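# Snap front cover onto base, leave unit on conveyor

## Task

Press the front cover onto the base until it clicks into place, make sure the assembled unit ends up resting on the conveyor belt, and then open both grippers so neither arm is holding anything.

## Robot and tools

Robot: two arms, left_arm and right_arm, each with a two-finger parallel gripper and a wrist camera. Arm bases in the scene frame: left_arm at (-0.025, +0.304, 0) m, quat_wxyz (+0.999, 0, 0, -0.043); right_arm at (+0.040, -0.340, 0) m, quat_wxyz (+0.997, 0, 0, -0.079).

Scene frame: origin on the table top midway between the arms, +z up, +x out over the table, left_arm on the +y side. The arm names do not refer to image sides. Gripper frame: fingers extend along the gripper's +z, and they close and open along its y. The reported end_effector_position is the point between the pads, roughly 1 cm short of the fingertips; at long reach it can be somewhat wrong.

Joint ranges (rad), base to hand: waist -2.618..3.054, shoulder 0..3.142, elbow 0..3.142, wrist pitch -1.571..1.571, wrist yaw -1.571..1.571, wrist roll -2.094..2.094. Elbows never fully straighten.

execute_actions(actions): a list of actions run one after another. Each action is a table of at most 15 rows; each row lasts one control step (1/30 s), and if fewer than 15 rows are given, the final row repeats to fill the 15 steps. Every row is one flat list of 14 numbers covering both arms, each in [-1, 1]: left_arm dx, dy, dz, rx, ry, rz, opening, then right_arm dx, dy, dz, rx, ry, rz, opening. The first six per arm are an offset, not a pose: a target relative to that gripper's measured pose at the start of the action (for the first action in a call, the last pose reported in this scene), expressed in the gripper's own axes. All rows refer back to that same start, not to the row before. Scale: 1.0 equals 0.6 m for dx, dy, dz and 180 degrees for rotation; rx, ry, rz form a single rotation vector. Opening is absolute: +1 fully open (0.094 m), -1 closed. An empty list just returns state and images.

move(target, speed, blocking): target is one 14-number row as above, offsets from the pose in the latest result showing one. Each gripper travels straight toward its goal, both finishing together, over 0.5 to 10 s; anything longer is cut at 10 s before arrival. Rotation takes the shorter direction. speed is the path top speed in m/s, 0.002 to 0.5 (default 0.25); turning is capped at twice that in rad/s. Paths ignore obstacles and the other arm; real motion can lag, wander, or overshoot speed, especially with a nearly straight arm. Faster contact and deeper targets past contact mean harder impacts. Openings are sent when the move begins. The result adds a "move:" line with the ending (done, off_target, moving, held, fault), the limits that applied, and each gripper's distance from its goal. If only one arm is named, the other finished fine. held = a safety check blocked the last step; limits=paced = the command was clipped; limits=held = some steps were blocked, after which the arm may surge above speed. blocking=false returns after 0.5 s while motion continues; until a result shows it ended, moves and execute_actions are refused, so use wait or stop.

wait(seconds): 0 to 10 s, arms keep their last command; returns early if a running move ends. stop(): brakes a running move (needs stopping room, more when fast); fingers keep moving. zoom_image(camera, region): camera is cam_high, cam_low, cam_left_wrist or cam_right_wrist; region [x0, y0, x1, y1] pixels of that camera's latest image, top-left origin, max 504x504. read_manual(section): only "licences"; no motion. finished_scene(scene): ends the scene numbered (1 or 2) irreversibly; the goal must be met and stay met.

Control behaviour: each step the commanded pose is limited to within 70 mm and 16 degrees of the measured pose, then damped IK drives the joints, favouring position over orientation. Big offsets may need several actions; after an action the arm goes only as far as its last clipped pose. "Hand target" lines show where the controller is currently steering. Arms tend to finish a centimetre or more short, usually low, and repeated zero offsets can let them droop; to keep an arm still, send it the correction back to its desired pose in the first call of a reply and zeros afterwards, aiming higher if it still sags, and always send the proper opening.

Gripping: grip_measured is the finger opening on the command scale (the final Joint positions entry is metres); readings may be off by about 1 mm per gripper, constant in a scene. Fingers go to where grip_measured matches the command, except near ±1. Command about 0.03 below grip_measured for a firm hold, less for a lighter one. Pad force tops out near 50-62 N, less for parts under ~2 mm, with a brief spike on first contact.

Results: the state line gives each gripper's position (m) and quat_wxyz in the scene frame. "pose unreachable" means the clearance check altered or blocked that arm's command. FAULT / OVER-TEMPERATURE FAULT lines mean an arm stopped. MOTOR HOT appears from 75 °C; 90 °C halts that arm for 10 s; 100 °C makes it go limp and drop. Holding loads, even while idle, heats motors.

Cameras in order: cam_high, cam_low, cam_left_wrist, cam_right_wrist, all 504x504. Calibration (pinhole+radial fixed cameras, fisheye wrist cameras, with K, D and T_world_to_cam) is given per camera and may be slightly off; results list changed values.

Avoid: dropping or knocking anything off the table (fails the task), arms colliding or pushing on each other, slams, slips and very hard pushes. Parts may occasionally be tugged or nudged by outside disturbances. Release the unit at the end.

Each tool is called after "Call:" in YAML: its name, and indented under it one key for each argument.

## Session

Call:
execute_actions:
  actions: []

Scene clock: 0.00 s.
left_arm: end_effector_position=(+0.4208, +0.2066, +0.1142) grip_measured=+1.000 end_effector_quat_wxyz=(+0.124, +0.629, +0.685, +0.346) | right_arm: end_effector_position=(+0.2062, -0.2882, +0.1066) grip_measured=+1.000 end_effector_quat_wxyz=(+0.389, -0.319, +0.818, +0.278)
Joint positions: left_arm=[-0.345  1.853  1.344 -0.541 -0.572  1.213  0.094] | right_arm=[-0.566  1.043  0.501 -1.253 -0.981 -1.589  0.094]
Joint velocities: left_arm=[ 0.007 -0.002 -0.012 -0.007 -0.037 -0.051  0.   ] | right_arm=[ 0.002 -0.007 -0.002  0.051 -0.037 -0.051  0.   ]
Motor temperatures (°C, as the motors report them): left_arm=[23 24 25 23 25 22] | right_arm=[25 24 24 26 23 24]
Hand target (left_arm): +0.421, +0.207, +0.117; +0.127, +0.626, +0.687, +0.347
Hand target (right_arm): +0.208, -0.287, +0.111; +0.398, -0.318, +0.814, +0.280

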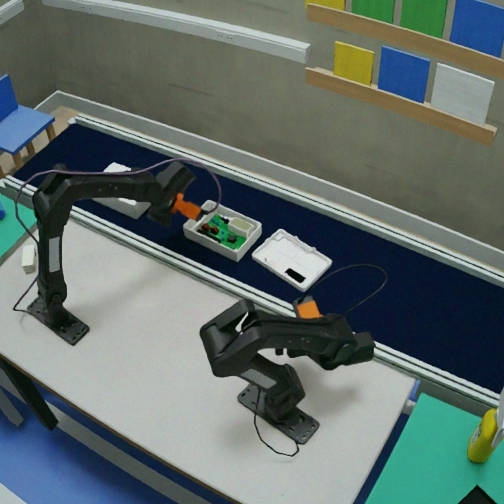

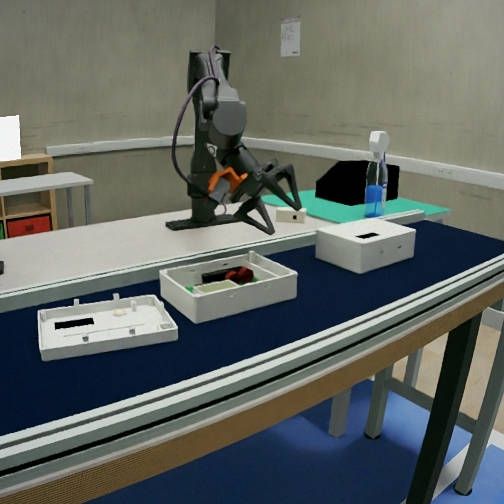

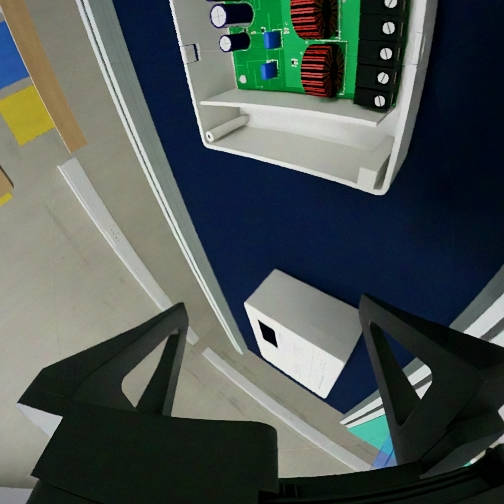

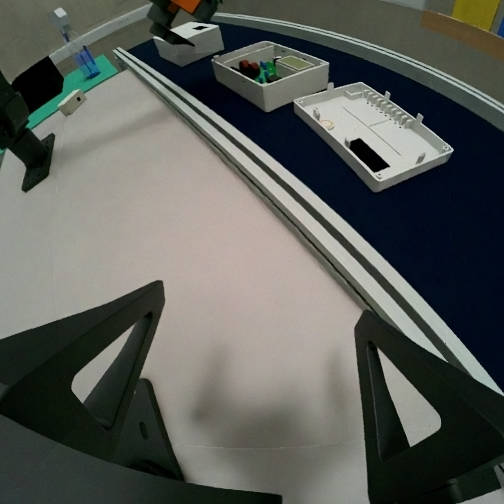

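Call:
zoom_image:
  camera: "cam_high"
  region: [90, 150, 350, 310]

Call:
zoom_image:
  camera: "cam_low"
  region: [20, 200, 430, 370]

Region (90, 150, 350, 310) of cam_high's 504x504 image, scaled by 1.938, with more detail than that image has; it fills the top 310 rows of this view, and the rest is white.

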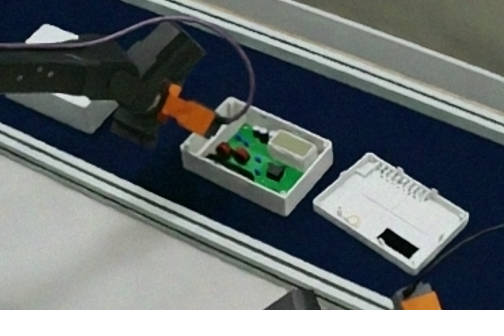

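Region (20, 200, 430, 370) of cam_low's 504x504 image, scaled by 1.229, with more detail than that image has; it fills the top 209 rows of this view, and the rest is white.

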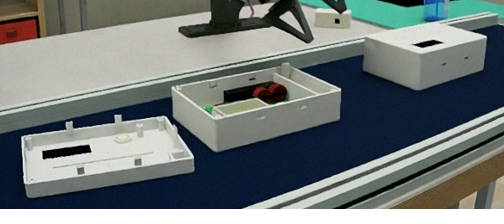

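Call:
move:
  target: [-0.1335,-0.098,-0.3297,-0.288,-0.401,0.0986,0.0, -0.2747,-0.2007,0.296,0.2205,0.2447,0.282,-0.3]
  speed: 0.3

Scene clock: 7.70 s.
left_arm: end_effector_position=(+0.2676, +0.0667, +0.2116) grip_measured=+0.003 end_effector_quat_wxyz=(+0.682, +0.685, +0.167, +0.194) | right_arm: end_effector_position=(+0.4585, -0.1952, +0.1212) grip_measured=-0.298 end_effector_quat_wxyz=(-0.003, +0.112, +0.994, +0.015)
Joint positions: left_arm=[-0.3    1.344  0.385  0.967  0.67   1.604  0.047] | right_arm=[ 0.478  2.293  2.265 -1.535 -0.029  0.544  0.033]
Joint velocities: left_arm=[-0.002  0.002 -0.007  0.081  0.022 -0.066  0.   ] | right_arm=[-0.002  0.012 -0.017 -0.095 -0.037  0.022 -0.   ]
Motor temperatures (°C, as the motors report them): left_arm=[23 25 25 25 25 22] | right_arm=[25 24 25 26 24 24]
Hand target (left_arm): +0.267, +0.070, +0.202; +0.680, +0.688, +0.178, +0.180
Hand target (right_arm): +0.460, -0.192, +0.123; +0.003, +0.111, +0.994, +0.009
Off the commanded pose (left_arm): 0.012 m, 2 deg.
Off the commanded pose (right_arm): 0.006 m, 2 deg.
move: off_target (left_arm)
camera_calibration (this result's frames):
cam_left_wrist: T_world_to_cam=[[0.11816, 0.0158382, -0.992868, 0.182446], [0.553888, 0.828821, 0.0791387, -0.184617], [0.824164, -0.559289, 0.0891608, -0.0865289], [0, 0, 0, 1]] pos_world=[0.152013, 0.10173, 0.203471]
cam_right_wrist: T_world_to_cam=[[-0.0982693, -0.991764, -0.0821408, -0.130482], [-0.859631, 0.0430116, 0.509102, 0.373585], [-0.501376, 0.12064, -0.856778, 0.456286], [0, 0, 0, 1]] pos_world=[0.537093, -0.200522, 0.190025]

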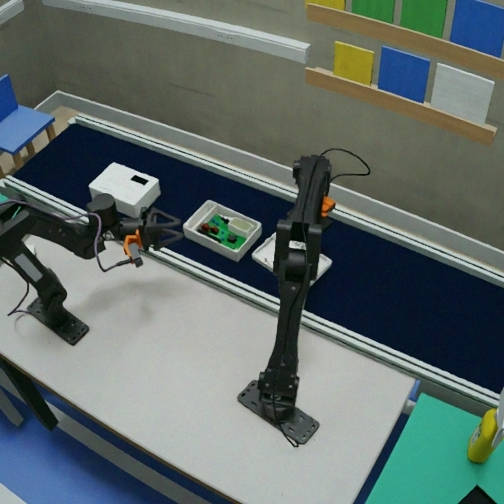

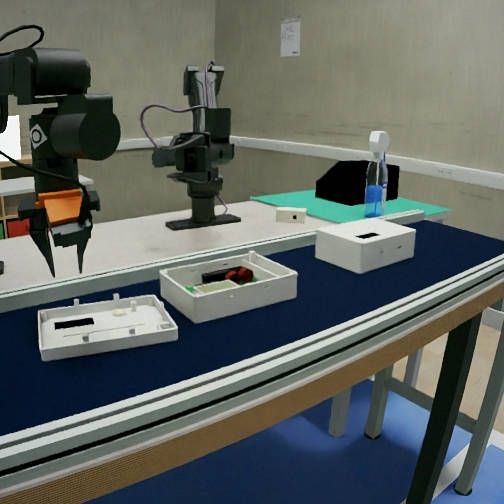

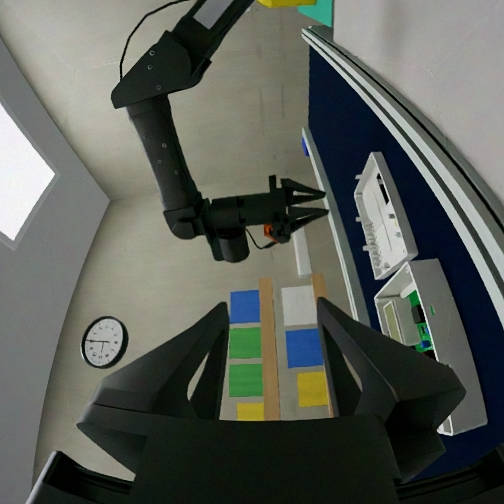

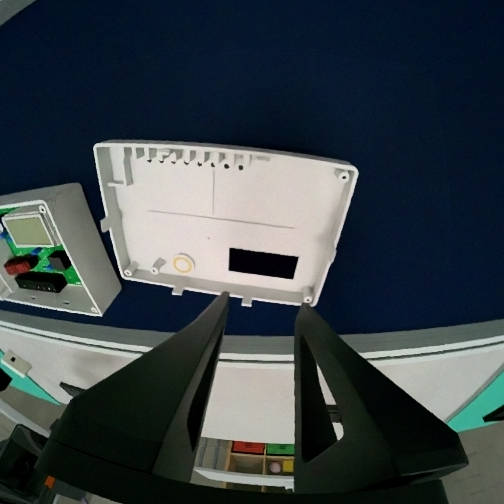

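Call:
move:
  target: [0,0,0,0,0,0,0.0, -0.029,-0.0825,0.099,0,0,0,-0.3]
  speed: 0.2

Scene clock: 9.53 s.
left_arm: end_effector_position=(+0.2675, +0.0666, +0.2117) grip_measured=+0.003 end_effector_quat_wxyz=(+0.682, +0.685, +0.166, +0.195) | right_arm: end_effector_position=(+0.4639, -0.2453, +0.0569) grip_measured=-0.298 end_effector_quat_wxyz=(-0.011, +0.118, +0.993, +0.012)
Joint positions: left_arm=[-0.3    1.344  0.385  0.968  0.671  1.606  0.047] | right_arm=[ 0.365  2.252  1.939 -1.27  -0.029  0.442  0.033]
Joint velocities: left_arm=[0.022 0.002 0.007 0.081 0.007 0.066 0.001] | right_arm=[-0.017 -0.027 -0.022  0.051  0.007  0.066 -0.   ]
Motor temperatures (°C, as the motors report them): left_arm=[23 25 26 25 25 22] | right_arm=[25 25 25 26 24 24]
Hand target (left_arm): +0.268, +0.067, +0.211; +0.682, +0.685, +0.167, +0.194
Hand target (right_arm): +0.464, -0.245, +0.060; -0.003, +0.112, +0.994, +0.013
Off the commanded pose (left_arm): 0.000 m, 0 deg.
Off the commanded pose (right_arm): 0.003 m, 1 deg.
move: done
camera_calibration (this result's frames):
cam_left_wrist: T_world_to_cam=[[0.120187, 0.0162592, -0.992618, 0.181936], [0.554033, 0.828578, 0.080655, -0.184916], [0.823773, -0.559637, 0.0905763, -0.0867133], [0, 0, 0, 1]] pos_world=[0.152015, 0.101731, 0.203362]
cam_right_wrist: T_world_to_cam=[[-0.111357, -0.990855, -0.0761955, -0.178997], [-0.850403, 0.0553374, 0.523214, 0.411089], [-0.514213, 0.12306, -0.848788, 0.416104], [0, 0, 0, 1]] pos_world=[0.543624, -0.251314, 0.124458]

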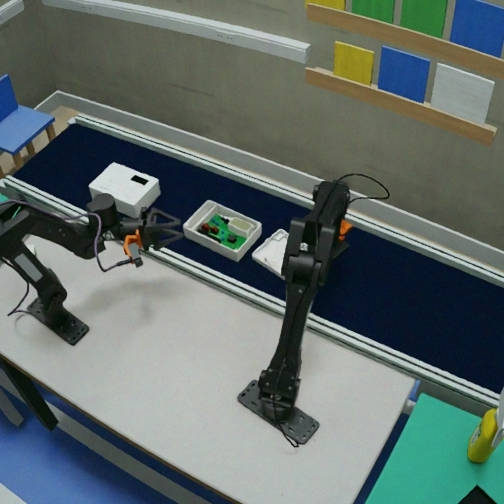

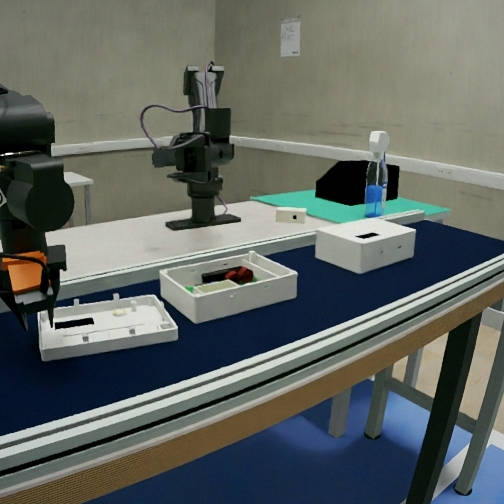

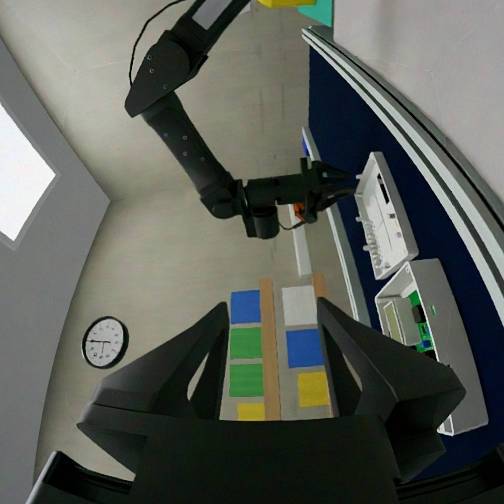

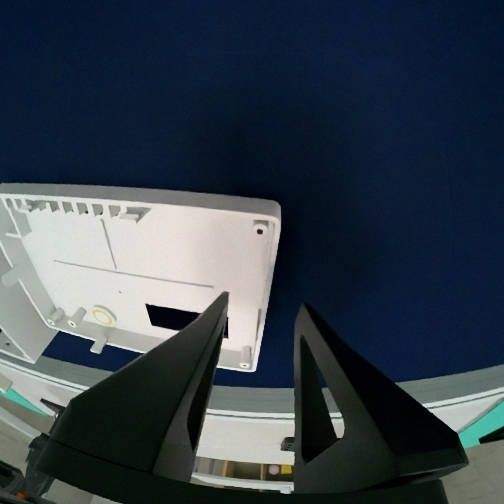

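Call:
move:
  target: [0,0,0,0,0,0,0.0, 0,0,0.043,0,0,0,-0.3]
  speed: 0.06

Scene clock: 10.73 s.
left_arm: end_effector_position=(+0.2675, +0.0666, +0.2117) grip_measured=+0.003 end_effector_quat_wxyz=(+0.682, +0.685, +0.165, +0.195) | right_arm: end_effector_position=(+0.4657, -0.2449, +0.0408) grip_measured=-0.298 end_effector_quat_wxyz=(-0.004, +0.118, +0.993, +0.014)
Joint positions: left_arm=[-0.3    1.344  0.385  0.968  0.671  1.607  0.047] | right_arm=[ 0.365  2.252  1.874 -1.192 -0.029  0.442  0.033]
Joint velocities: left_arm=[-0.002  0.007  0.007 -0.022 -0.037  0.022 -0.001] | right_arm=[ 0.007  0.012 -0.002 -0.007 -0.051  0.007 -0.   ]
Motor temperatures (°C, as the motors report them): left_arm=[23 24 26 25 25 22] | right_arm=[25 25 25 26 24 24]
Hand target (left_arm): +0.268, +0.067, +0.212; +0.682, +0.685, +0.166, +0.195
Hand target (right_arm): +0.463, -0.244, +0.031; -0.011, +0.118, +0.993, +0.012
Off the commanded pose (left_arm): 0.000 m, 0 deg.
Off the commanded pose (right_arm): 0.010 m, 1 deg.
move: done
camera_calibration (this result's frames):
cam_left_wrist: T_world_to_cam=[[0.121505, 0.0170066, -0.992445, 0.181498], [0.553916, 0.828523, 0.0820134, -0.185168], [0.823659, -0.559696, 0.0912493, -0.0868212], [0, 0, 0, 1]] pos_world=[0.152026, 0.101736, 0.203235]
cam_right_wrist: T_world_to_cam=[[-0.109895, -0.990671, -0.0805893, -0.180127], [-0.857577, 0.0535161, 0.511564, 0.424406], [-0.502478, 0.12533, -0.855458, 0.398584], [0, 0, 0, 1]] pos_world=[0.544446, -0.251113, 0.109344]

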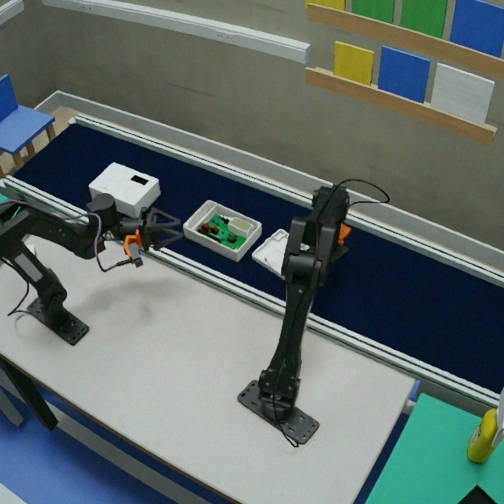

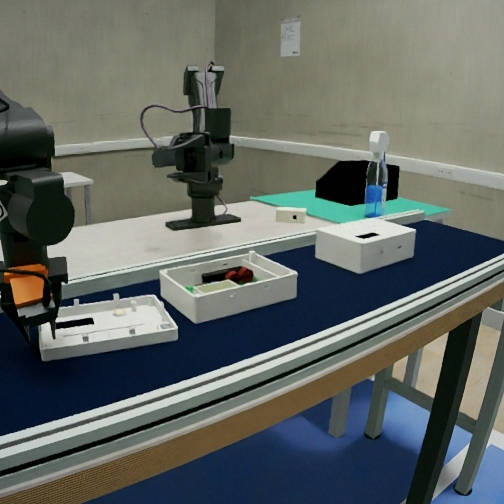

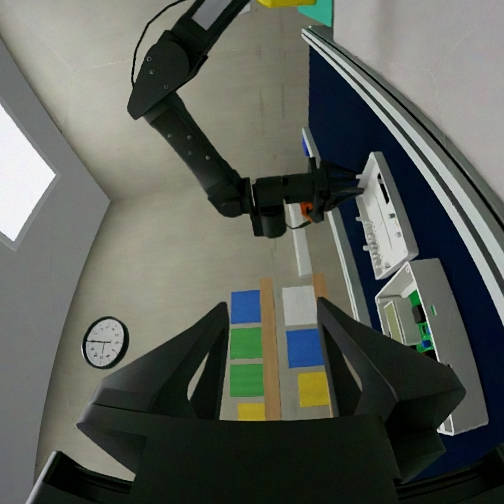

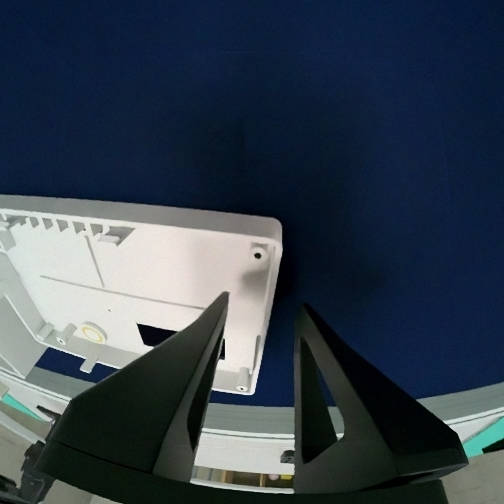

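Call:
zoom_image:
  camera: "cam_low"
  region: [0, 260, 160, 380]

Region (0, 260, 160, 380) of cam_low's 504x504 image, scaled by 3.150, with more detail than that image has; it fills the top 378 rows of this view, and the rest is white.

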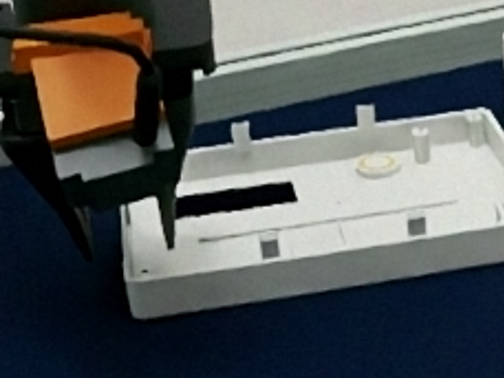

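Call:
move:
  target: [0,0,0,0,0,0,0.0, 0,0,0.025,0,0,0,-0.3]
  speed: 0.04

Scene clock: 11.67 s.
left_arm: end_effector_position=(+0.2675, +0.0666, +0.2117) grip_measured=+0.003 end_effector_quat_wxyz=(+0.682, +0.685, +0.165, +0.196) | right_arm: end_effector_position=(+0.4673, -0.2446, +0.0347) grip_measured=-0.298 end_effector_quat_wxyz=(+0.001, +0.118, +0.993, +0.015)
Joint positions: left_arm=[-0.3    1.344  0.385  0.968  0.671  1.609  0.047] | right_arm=[ 0.365  2.252  1.85  -1.157 -0.029  0.442  0.033]
Joint velocities: left_arm=[-0.017  0.002 -0.017  0.037 -0.037  0.007 -0.   ] | right_arm=[ 0.027  0.002 -0.007  0.081 -0.081 -0.037  0.   ]
Motor temperatures (°C, as the motors report them): left_arm=[23 24 26 25 25 22] | right_arm=[25 25 25 26 24 24]
Hand target (left_arm): +0.268, +0.067, +0.212; +0.682, +0.685, +0.165, +0.195
Hand target (right_arm): +0.465, -0.244, +0.026; -0.004, +0.118, +0.993, +0.014
Off the commanded pose (left_arm): 0.000 m, 0 deg.
Off the commanded pose (right_arm): 0.009 m, 1 deg.
move: done
camera_calibration (this result's frames):
cam_left_wrist: T_world_to_cam=[[0.122822, 0.0177539, -0.99227, 0.181058], [0.553797, 0.828467, 0.0833716, -0.18542], [0.823543, -0.559756, 0.0919222, -0.0869288], [0, 0, 0, 1]] pos_world=[0.152037, 0.101741, 0.203108]
cam_right_wrist: T_world_to_cam=[[-0.109066, -0.990498, -0.0837797, -0.180342], [-0.862692, 0.0524475, 0.503003, 0.431299], [-0.493829, 0.127137, -0.860214, 0.390717], [0, 0, 0, 1]] pos_world=[0.545357, -0.250923, 0.104047]

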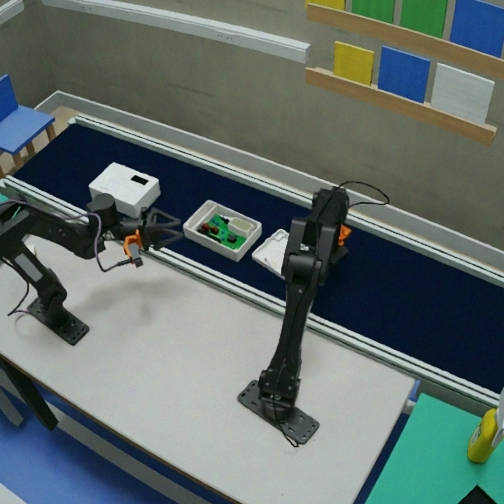

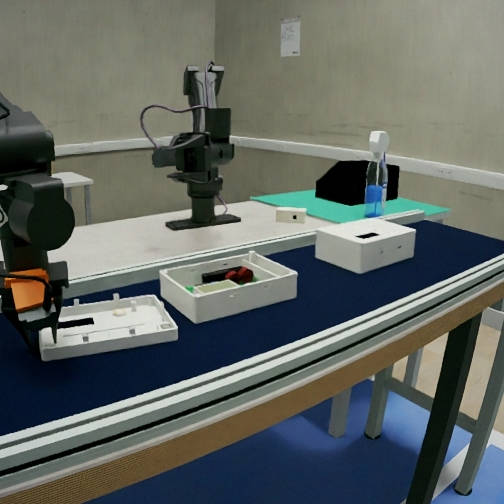

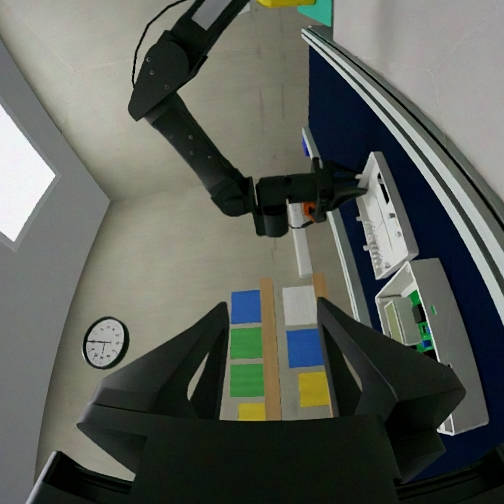

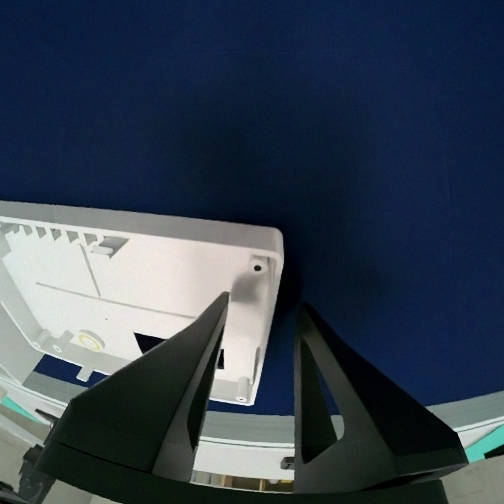

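Call:
move:
  target: [0,0,0,0,0,0,0.0, 0.02,0,0.028,0,0,0,-0.3]
  speed: 0.04

Scene clock: 12.57 s.
left_arm: end_effector_position=(+0.2675, +0.0666, +0.2117) grip_measured=+0.003 end_effector_quat_wxyz=(+0.682, +0.685, +0.164, +0.196) | right_arm: end_effector_position=(+0.4649, -0.2450, +0.0289) grip_measured=-0.298 end_effector_quat_wxyz=(+0.013, +0.119, +0.993, +0.020)
Joint positions: left_arm=[-0.3    1.344  0.385  0.968  0.671  1.61   0.047] | right_arm=[ 0.365  2.219  1.771 -1.084 -0.029  0.445  0.033]
Joint velocities: left_arm=[ 0.002  0.007 -0.022 -0.007  0.022 -0.081 -0.001] | right_arm=[-0.027 -0.012  0.002  0.022  0.037 -0.007  0.   ]
Motor temperatures (°C, as the motors report them): left_arm=[23 24 26 25 25 22] | right_arm=[25 25 25 26 24 24]
Hand target (left_arm): +0.268, +0.067, +0.212; +0.682, +0.685, +0.165, +0.196
Hand target (right_arm): +0.456, -0.241, +0.018; +0.001, +0.117, +0.993, +0.015
Off the commanded pose (left_arm): 0.000 m, 0 deg.
Off the commanded pose (right_arm): 0.015 m, 2 deg.
move: off_target (right_arm)
camera_calibration (this result's frames):
cam_left_wrist: T_world_to_cam=[[0.12381, 0.0183143, -0.992137, 0.180728], [0.553707, 0.828424, 0.0843902, -0.185609], [0.823456, -0.559801, 0.0924267, -0.0870092], [0, 0, 0, 1]] pos_world=[0.152045, 0.101745, 0.203013]
cam_right_wrist: T_world_to_cam=[[-0.11016, -0.98957, -0.0928243, -0.180438], [-0.875239, 0.0523273, 0.480852, 0.438632], [-0.47098, 0.134214, -0.871874, 0.376068], [0, 0, 0, 1]] pos_world=[0.541151, -0.251982, 0.100218]

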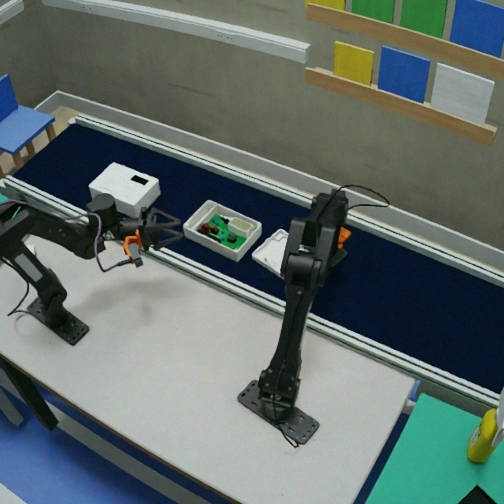

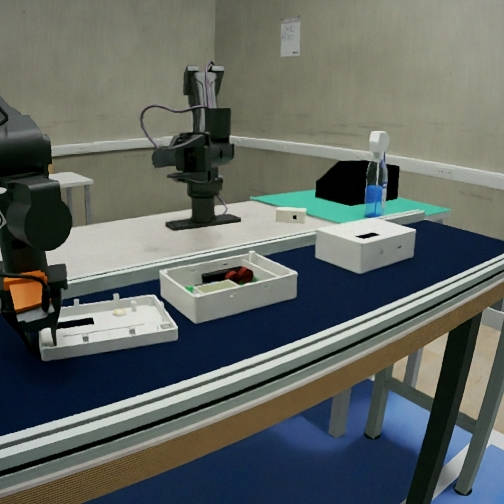

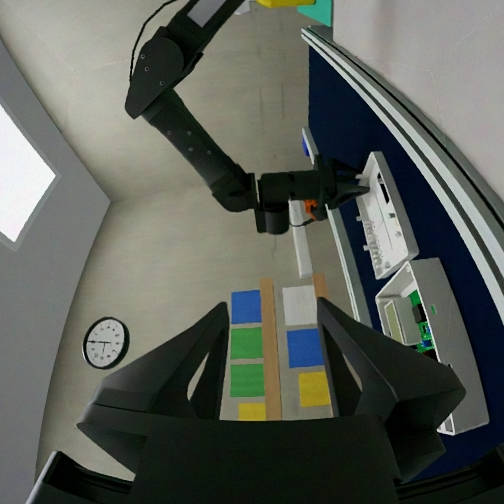

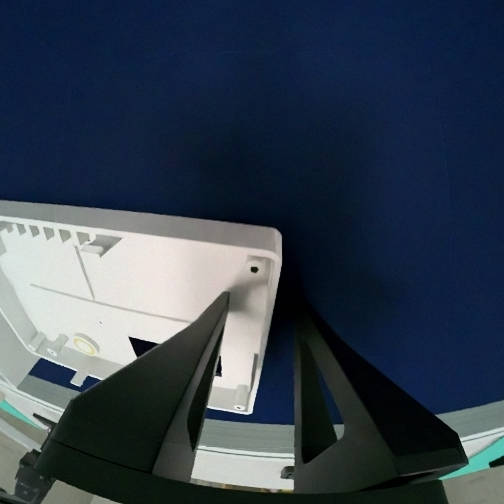

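Contact at z≈0.029. Raise slightly and close.

Call:
move:
  target: [0,0,0,0,0,0,0.0, 0,0,-0.003,0,0,0,-1]
  speed: 0.04

Scene clock: 13.40 s.
left_arm: end_effector_position=(+0.2675, +0.0666, +0.2117) grip_measured=+0.003 end_effector_quat_wxyz=(+0.682, +0.685, +0.164, +0.197) | right_arm: end_effector_position=(+0.4655, -0.2445, +0.0298) grip_measured=-0.958 end_effector_quat_wxyz=(+0.015, +0.119, +0.993, +0.022)
Joint positions: left_arm=[-0.3    1.344  0.385  0.968  0.671  1.611  0.047] | right_arm=[ 0.365  2.216  1.77  -1.082 -0.031  0.445  0.002]
Joint velocities: left_arm=[ 0.012 -0.002 -0.017 -0.007 -0.037  0.022  0.   ] | right_arm=[ 0.007 -0.002  0.007 -0.037 -0.066 -0.037  0.001]
Motor temperatures (°C, as the motors report them): left_arm=[23 24 26 26 25 22] | right_arm=[25 26 25 26 24 24]
Hand target (left_arm): +0.268, +0.067, +0.212; +0.682, +0.685, +0.164, +0.196
Hand target (right_arm): +0.465, -0.245, +0.031; +0.014, +0.119, +0.993, +0.020
Off the commanded pose (left_arm): 0.000 m, 0 deg.
Off the commanded pose (right_arm): 0.001 m, 0 deg.
move: done
camera_calibration (this result's frames):
cam_left_wrist: T_world_to_cam=[[0.125127, 0.0190614, -0.991958, 0.180288], [0.553585, 0.828367, 0.0857481, -0.18586], [0.823339, -0.559862, 0.0930992, -0.0871162], [0, 0, 0, 1]] pos_world=[0.152056, 0.10175, 0.202886]
cam_right_wrist: T_world_to_cam=[[-0.109733, -0.989321, -0.095928, -0.179876], [-0.877025, 0.0509542, 0.477736, 0.439273], [-0.467746, 0.136555, -0.87325, 0.376157], [0, 0, 0, 1]] pos_world=[0.541461, -0.251704, 0.101368]

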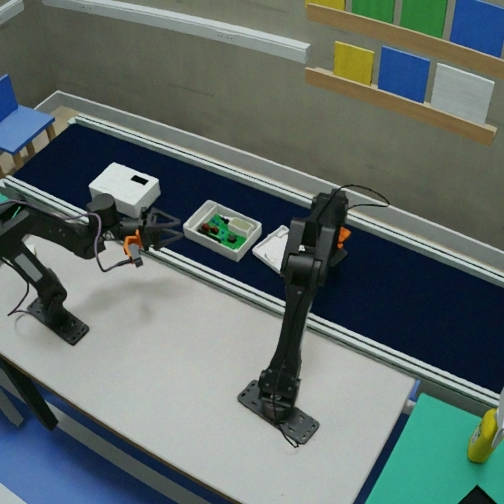

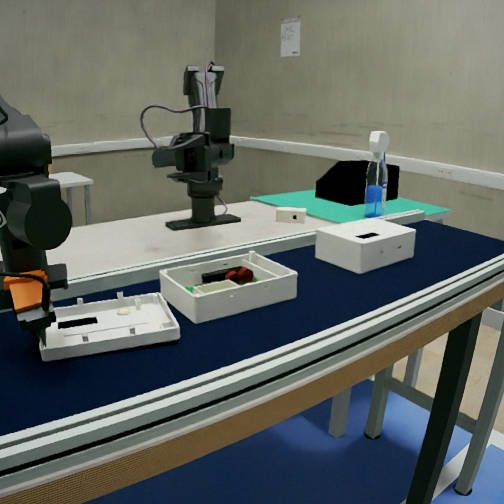

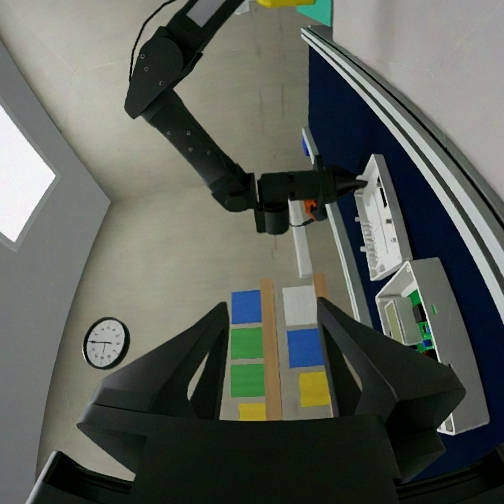

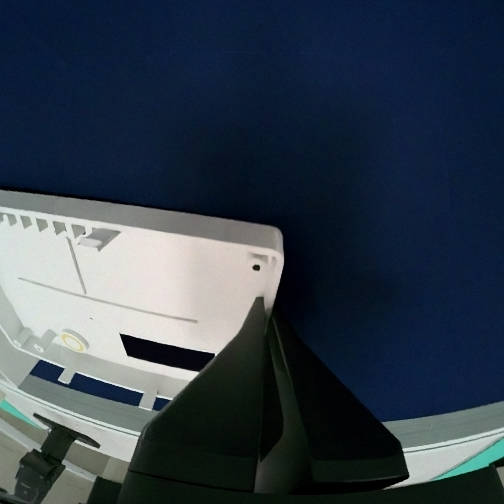

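Call:
move:
  target: [0,0,0,0,0,0,0.0, 0.05,0,-0.15,0,0,0,-1]
  speed: 0.15

Scene clock: 15.73 s.
left_arm: end_effector_position=(+0.2675, +0.0666, +0.2117) grip_measured=+0.003 end_effector_quat_wxyz=(+0.682, +0.685, +0.163, +0.197) | right_arm: end_effector_position=(+0.4304, -0.2480, +0.1045) grip_measured=-0.986 end_effector_quat_wxyz=(+0.001, +0.126, +0.992, +0.010)
Joint positions: left_arm=[-0.3    1.344  0.385  0.968  0.671  1.613  0.047] | right_arm=[ 0.38   2.073  1.844 -1.334 -0.019  0.474  0.001]
Joint velocities: left_arm=[-0.012  0.002 -0.022 -0.022 -0.051  0.007 -0.001] | right_arm=[ 0.002 -0.012  0.012 -0.051 -0.051 -0.081 -0.002]
Motor temperatures (°C, as the motors report them): left_arm=[23 24 26 26 25 22] | right_arm=[25 26 25 26 24 24]
Hand target (left_arm): +0.268, +0.067, +0.212; +0.682, +0.685, +0.164, +0.197
Hand target (right_arm): +0.433, -0.242, +0.119; +0.016, +0.119, +0.993, +0.022
Off the commanded pose (left_arm): 0.000 m, 0 deg.
Off the commanded pose (right_arm): 0.016 m, 2 deg.
move: off_target (right_arm)
camera_calibration (this result's frames):
cam_left_wrist: T_world_to_cam=[[0.126444, 0.0198084, -0.991776, 0.179848], [0.553461, 0.828308, 0.0871057, -0.18611], [0.823221, -0.559923, 0.0937715, -0.0872229], [0, 0, 0, 1]] pos_world=[0.152068, 0.101756, 0.202759]
cam_right_wrist: T_world_to_cam=[[-0.126312, -0.989247, -0.0737291, -0.175157], [-0.860532, 0.072296, 0.50424, 0.368344], [-0.493488, 0.127138, -0.86041, 0.432877], [0, 0, 0, 1]] pos_world=[0.508466, -0.254938, 0.173804]

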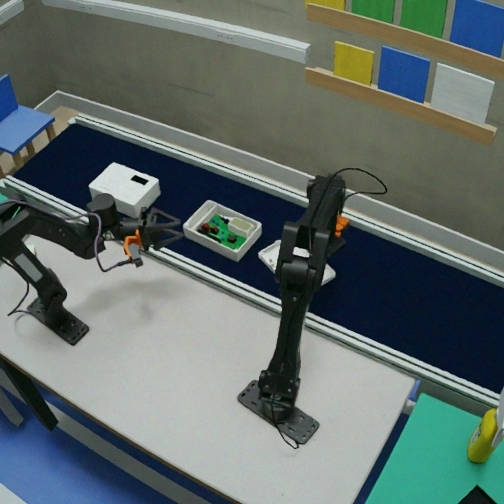

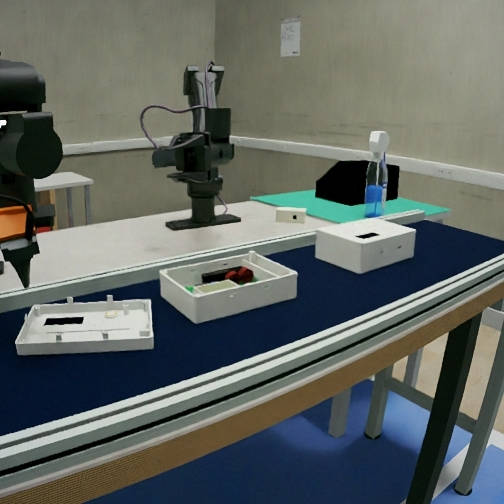

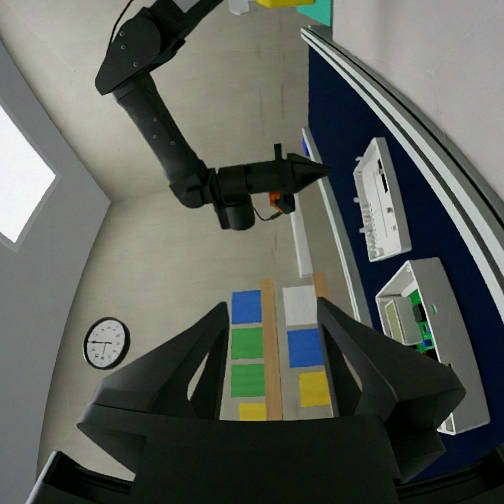

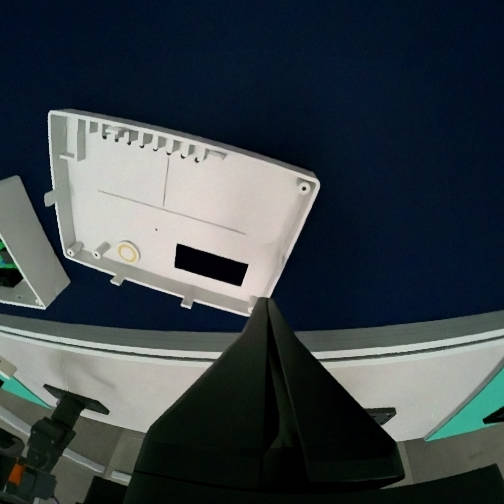

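Call:
move:
  target: [0,0,0,0,0,0,0.0, -0.0585,-0.0227,0.0825,0,0,0.051,-0.3]
  speed: 0.15

Scene clock: 17.73 s.
left_arm: end_effector_position=(+0.2675, +0.0666, +0.2117) grip_measured=+0.003 end_effector_quat_wxyz=(+0.682, +0.686, +0.163, +0.198) | right_arm: end_effector_position=(+0.4576, -0.2655, +0.0563) grip_measured=-0.302 end_effector_quat_wxyz=(-0.005, +0.195, +0.981, +0.010)
Joint positions: left_arm=[-0.3    1.344  0.385  0.968  0.671  1.614  0.047] | right_arm=[ 0.324  2.196  1.844 -1.222 -0.021  0.559  0.033]
Joint velocities: left_arm=[-0.022 -0.012 -0.007 -0.051  0.037 -0.022  0.001] | right_arm=[-0.012 -0.012  0.002 -0.037  0.051 -0.007  0.   ]
Motor temperatures (°C, as the motors report them): left_arm=[23 24 26 26 25 22] | right_arm=[25 26 25 26 24 24]
Hand target (left_arm): +0.268, +0.067, +0.212; +0.682, +0.685, +0.163, +0.197
Hand target (right_arm): +0.461, -0.269, +0.054; -0.001, +0.205, +0.979, +0.010
Off the commanded pose (left_arm): 0.000 m, 0 deg.
Off the commanded pose (right_arm): 0.005 m, 1 deg.
move: done
camera_calibration (this result's frames):
cam_left_wrist: T_world_to_cam=[[0.127761, 0.0205553, -0.991592, 0.179407], [0.553335, 0.828248, 0.0884632, -0.18636], [0.823102, -0.559985, 0.0944436, -0.0873293], [0, 0, 0, 1]] pos_world=[0.152079, 0.101761, 0.202632]
cam_right_wrist: T_world_to_cam=[[-0.264408, -0.96178, -0.0711934, -0.122261], [-0.835332, 0.1915, 0.515314, 0.436846], [-0.481985, 0.195723, -0.854039, 0.41962], [0, 0, 0, 1]] pos_world=[0.534835, -0.283374, 0.124555]

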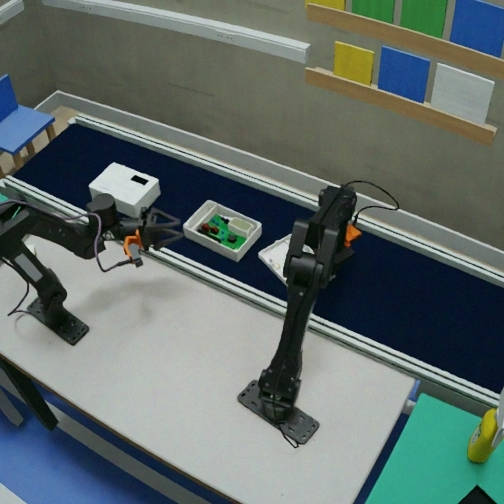

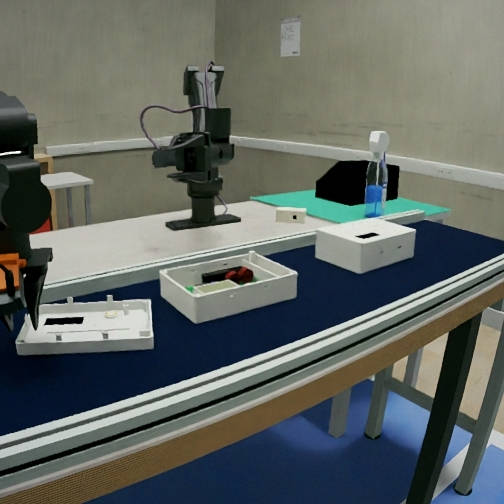

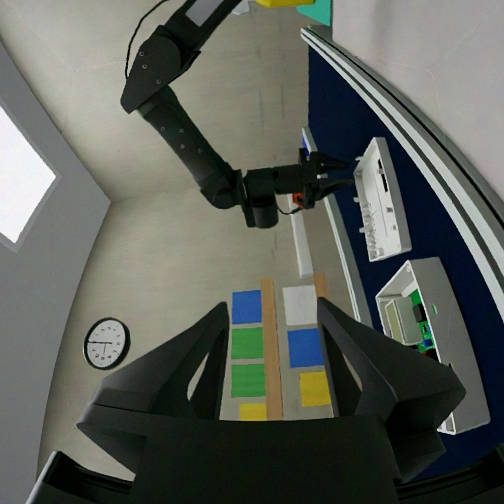

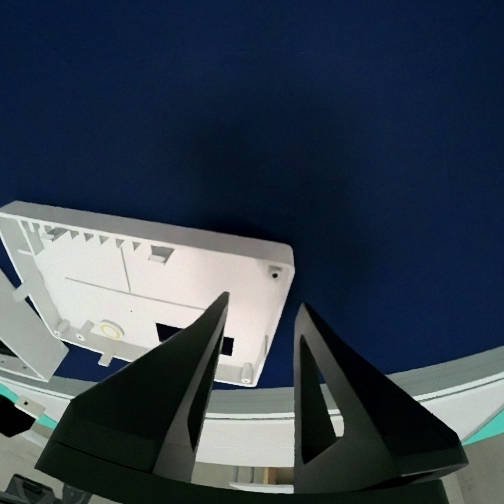

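Call:
move:
  target: [0,0,0,0,0,0,0.0, -0.008,-0.007,0.055,0,0,0.015,-0.3]
  speed: 0.05

Scene clock: 19.23 s.
left_arm: end_effector_position=(+0.2675, +0.0666, +0.2117) grip_measured=+0.003 end_effector_quat_wxyz=(+0.681, +0.686, +0.162, +0.198) | right_arm: end_effector_position=(+0.4610, -0.2649, +0.0305) grip_measured=-0.302 end_effector_quat_wxyz=(-0.002, +0.208, +0.978, +0.011)
Joint positions: left_arm=[-0.3    1.344  0.385  0.968  0.671  1.616  0.047] | right_arm=[ 0.324  2.219  1.779 -1.125 -0.021  0.584  0.033]
Joint velocities: left_arm=[-0.002 -0.012 -0.017  0.007  0.007  0.022 -0.   ] | right_arm=[ 0.022 -0.017 -0.002 -0.007 -0.007  0.007  0.001]
Motor temperatures (°C, as the motors report them): left_arm=[23 24 26 26 25 22] | right_arm=[25 27 25 26 24 24]
Hand target (left_arm): +0.268, +0.067, +0.212; +0.682, +0.686, +0.163, +0.198
Hand target (right_arm): +0.460, -0.270, +0.023; -0.006, +0.218, +0.976, +0.009
Off the commanded pose (left_arm): 0.000 m, 0 deg.
Off the commanded pose (right_arm): 0.009 m, 1 deg.
move: done
camera_calibration (this result's frames):
cam_left_wrist: T_world_to_cam=[[0.129077, 0.021302, -0.991406, 0.178965], [0.553208, 0.828187, 0.0898204, -0.186609], [0.822983, -0.560047, 0.0951155, -0.0874353], [0, 0, 0, 1]] pos_world=[0.152091, 0.101767, 0.202505]
cam_right_wrist: T_world_to_cam=[[-0.287994, -0.954735, -0.0744348, -0.10981], [-0.834028, 0.211866, 0.509421, 0.457848], [-0.470592, 0.208791, -0.857292, 0.397432], [0, 0, 0, 1]] pos_world=[0.537262, -0.284822, 0.0993043]

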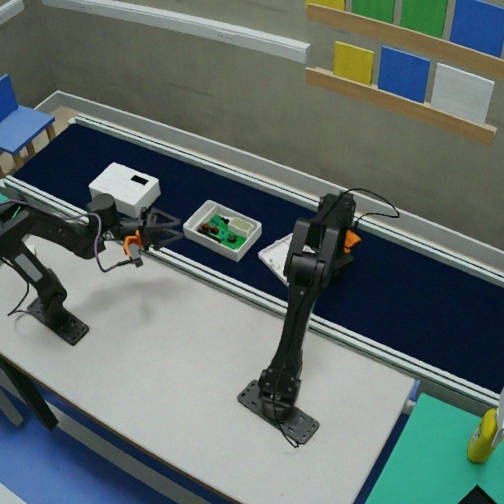

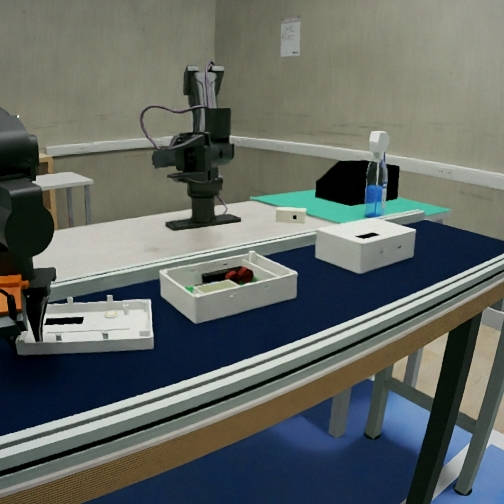

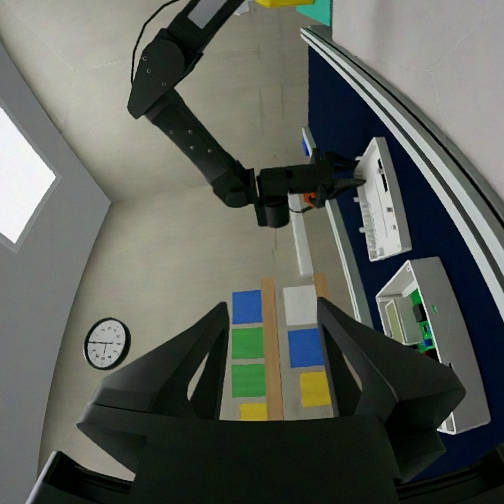

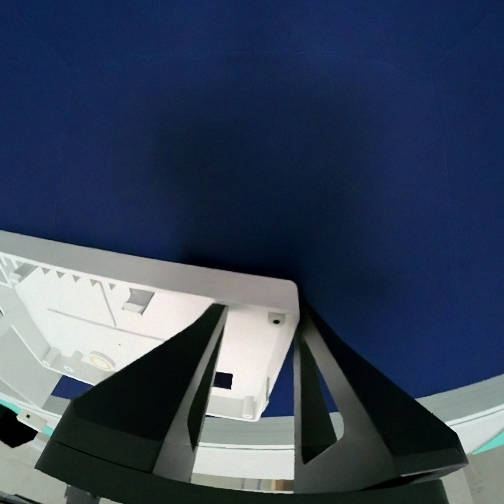

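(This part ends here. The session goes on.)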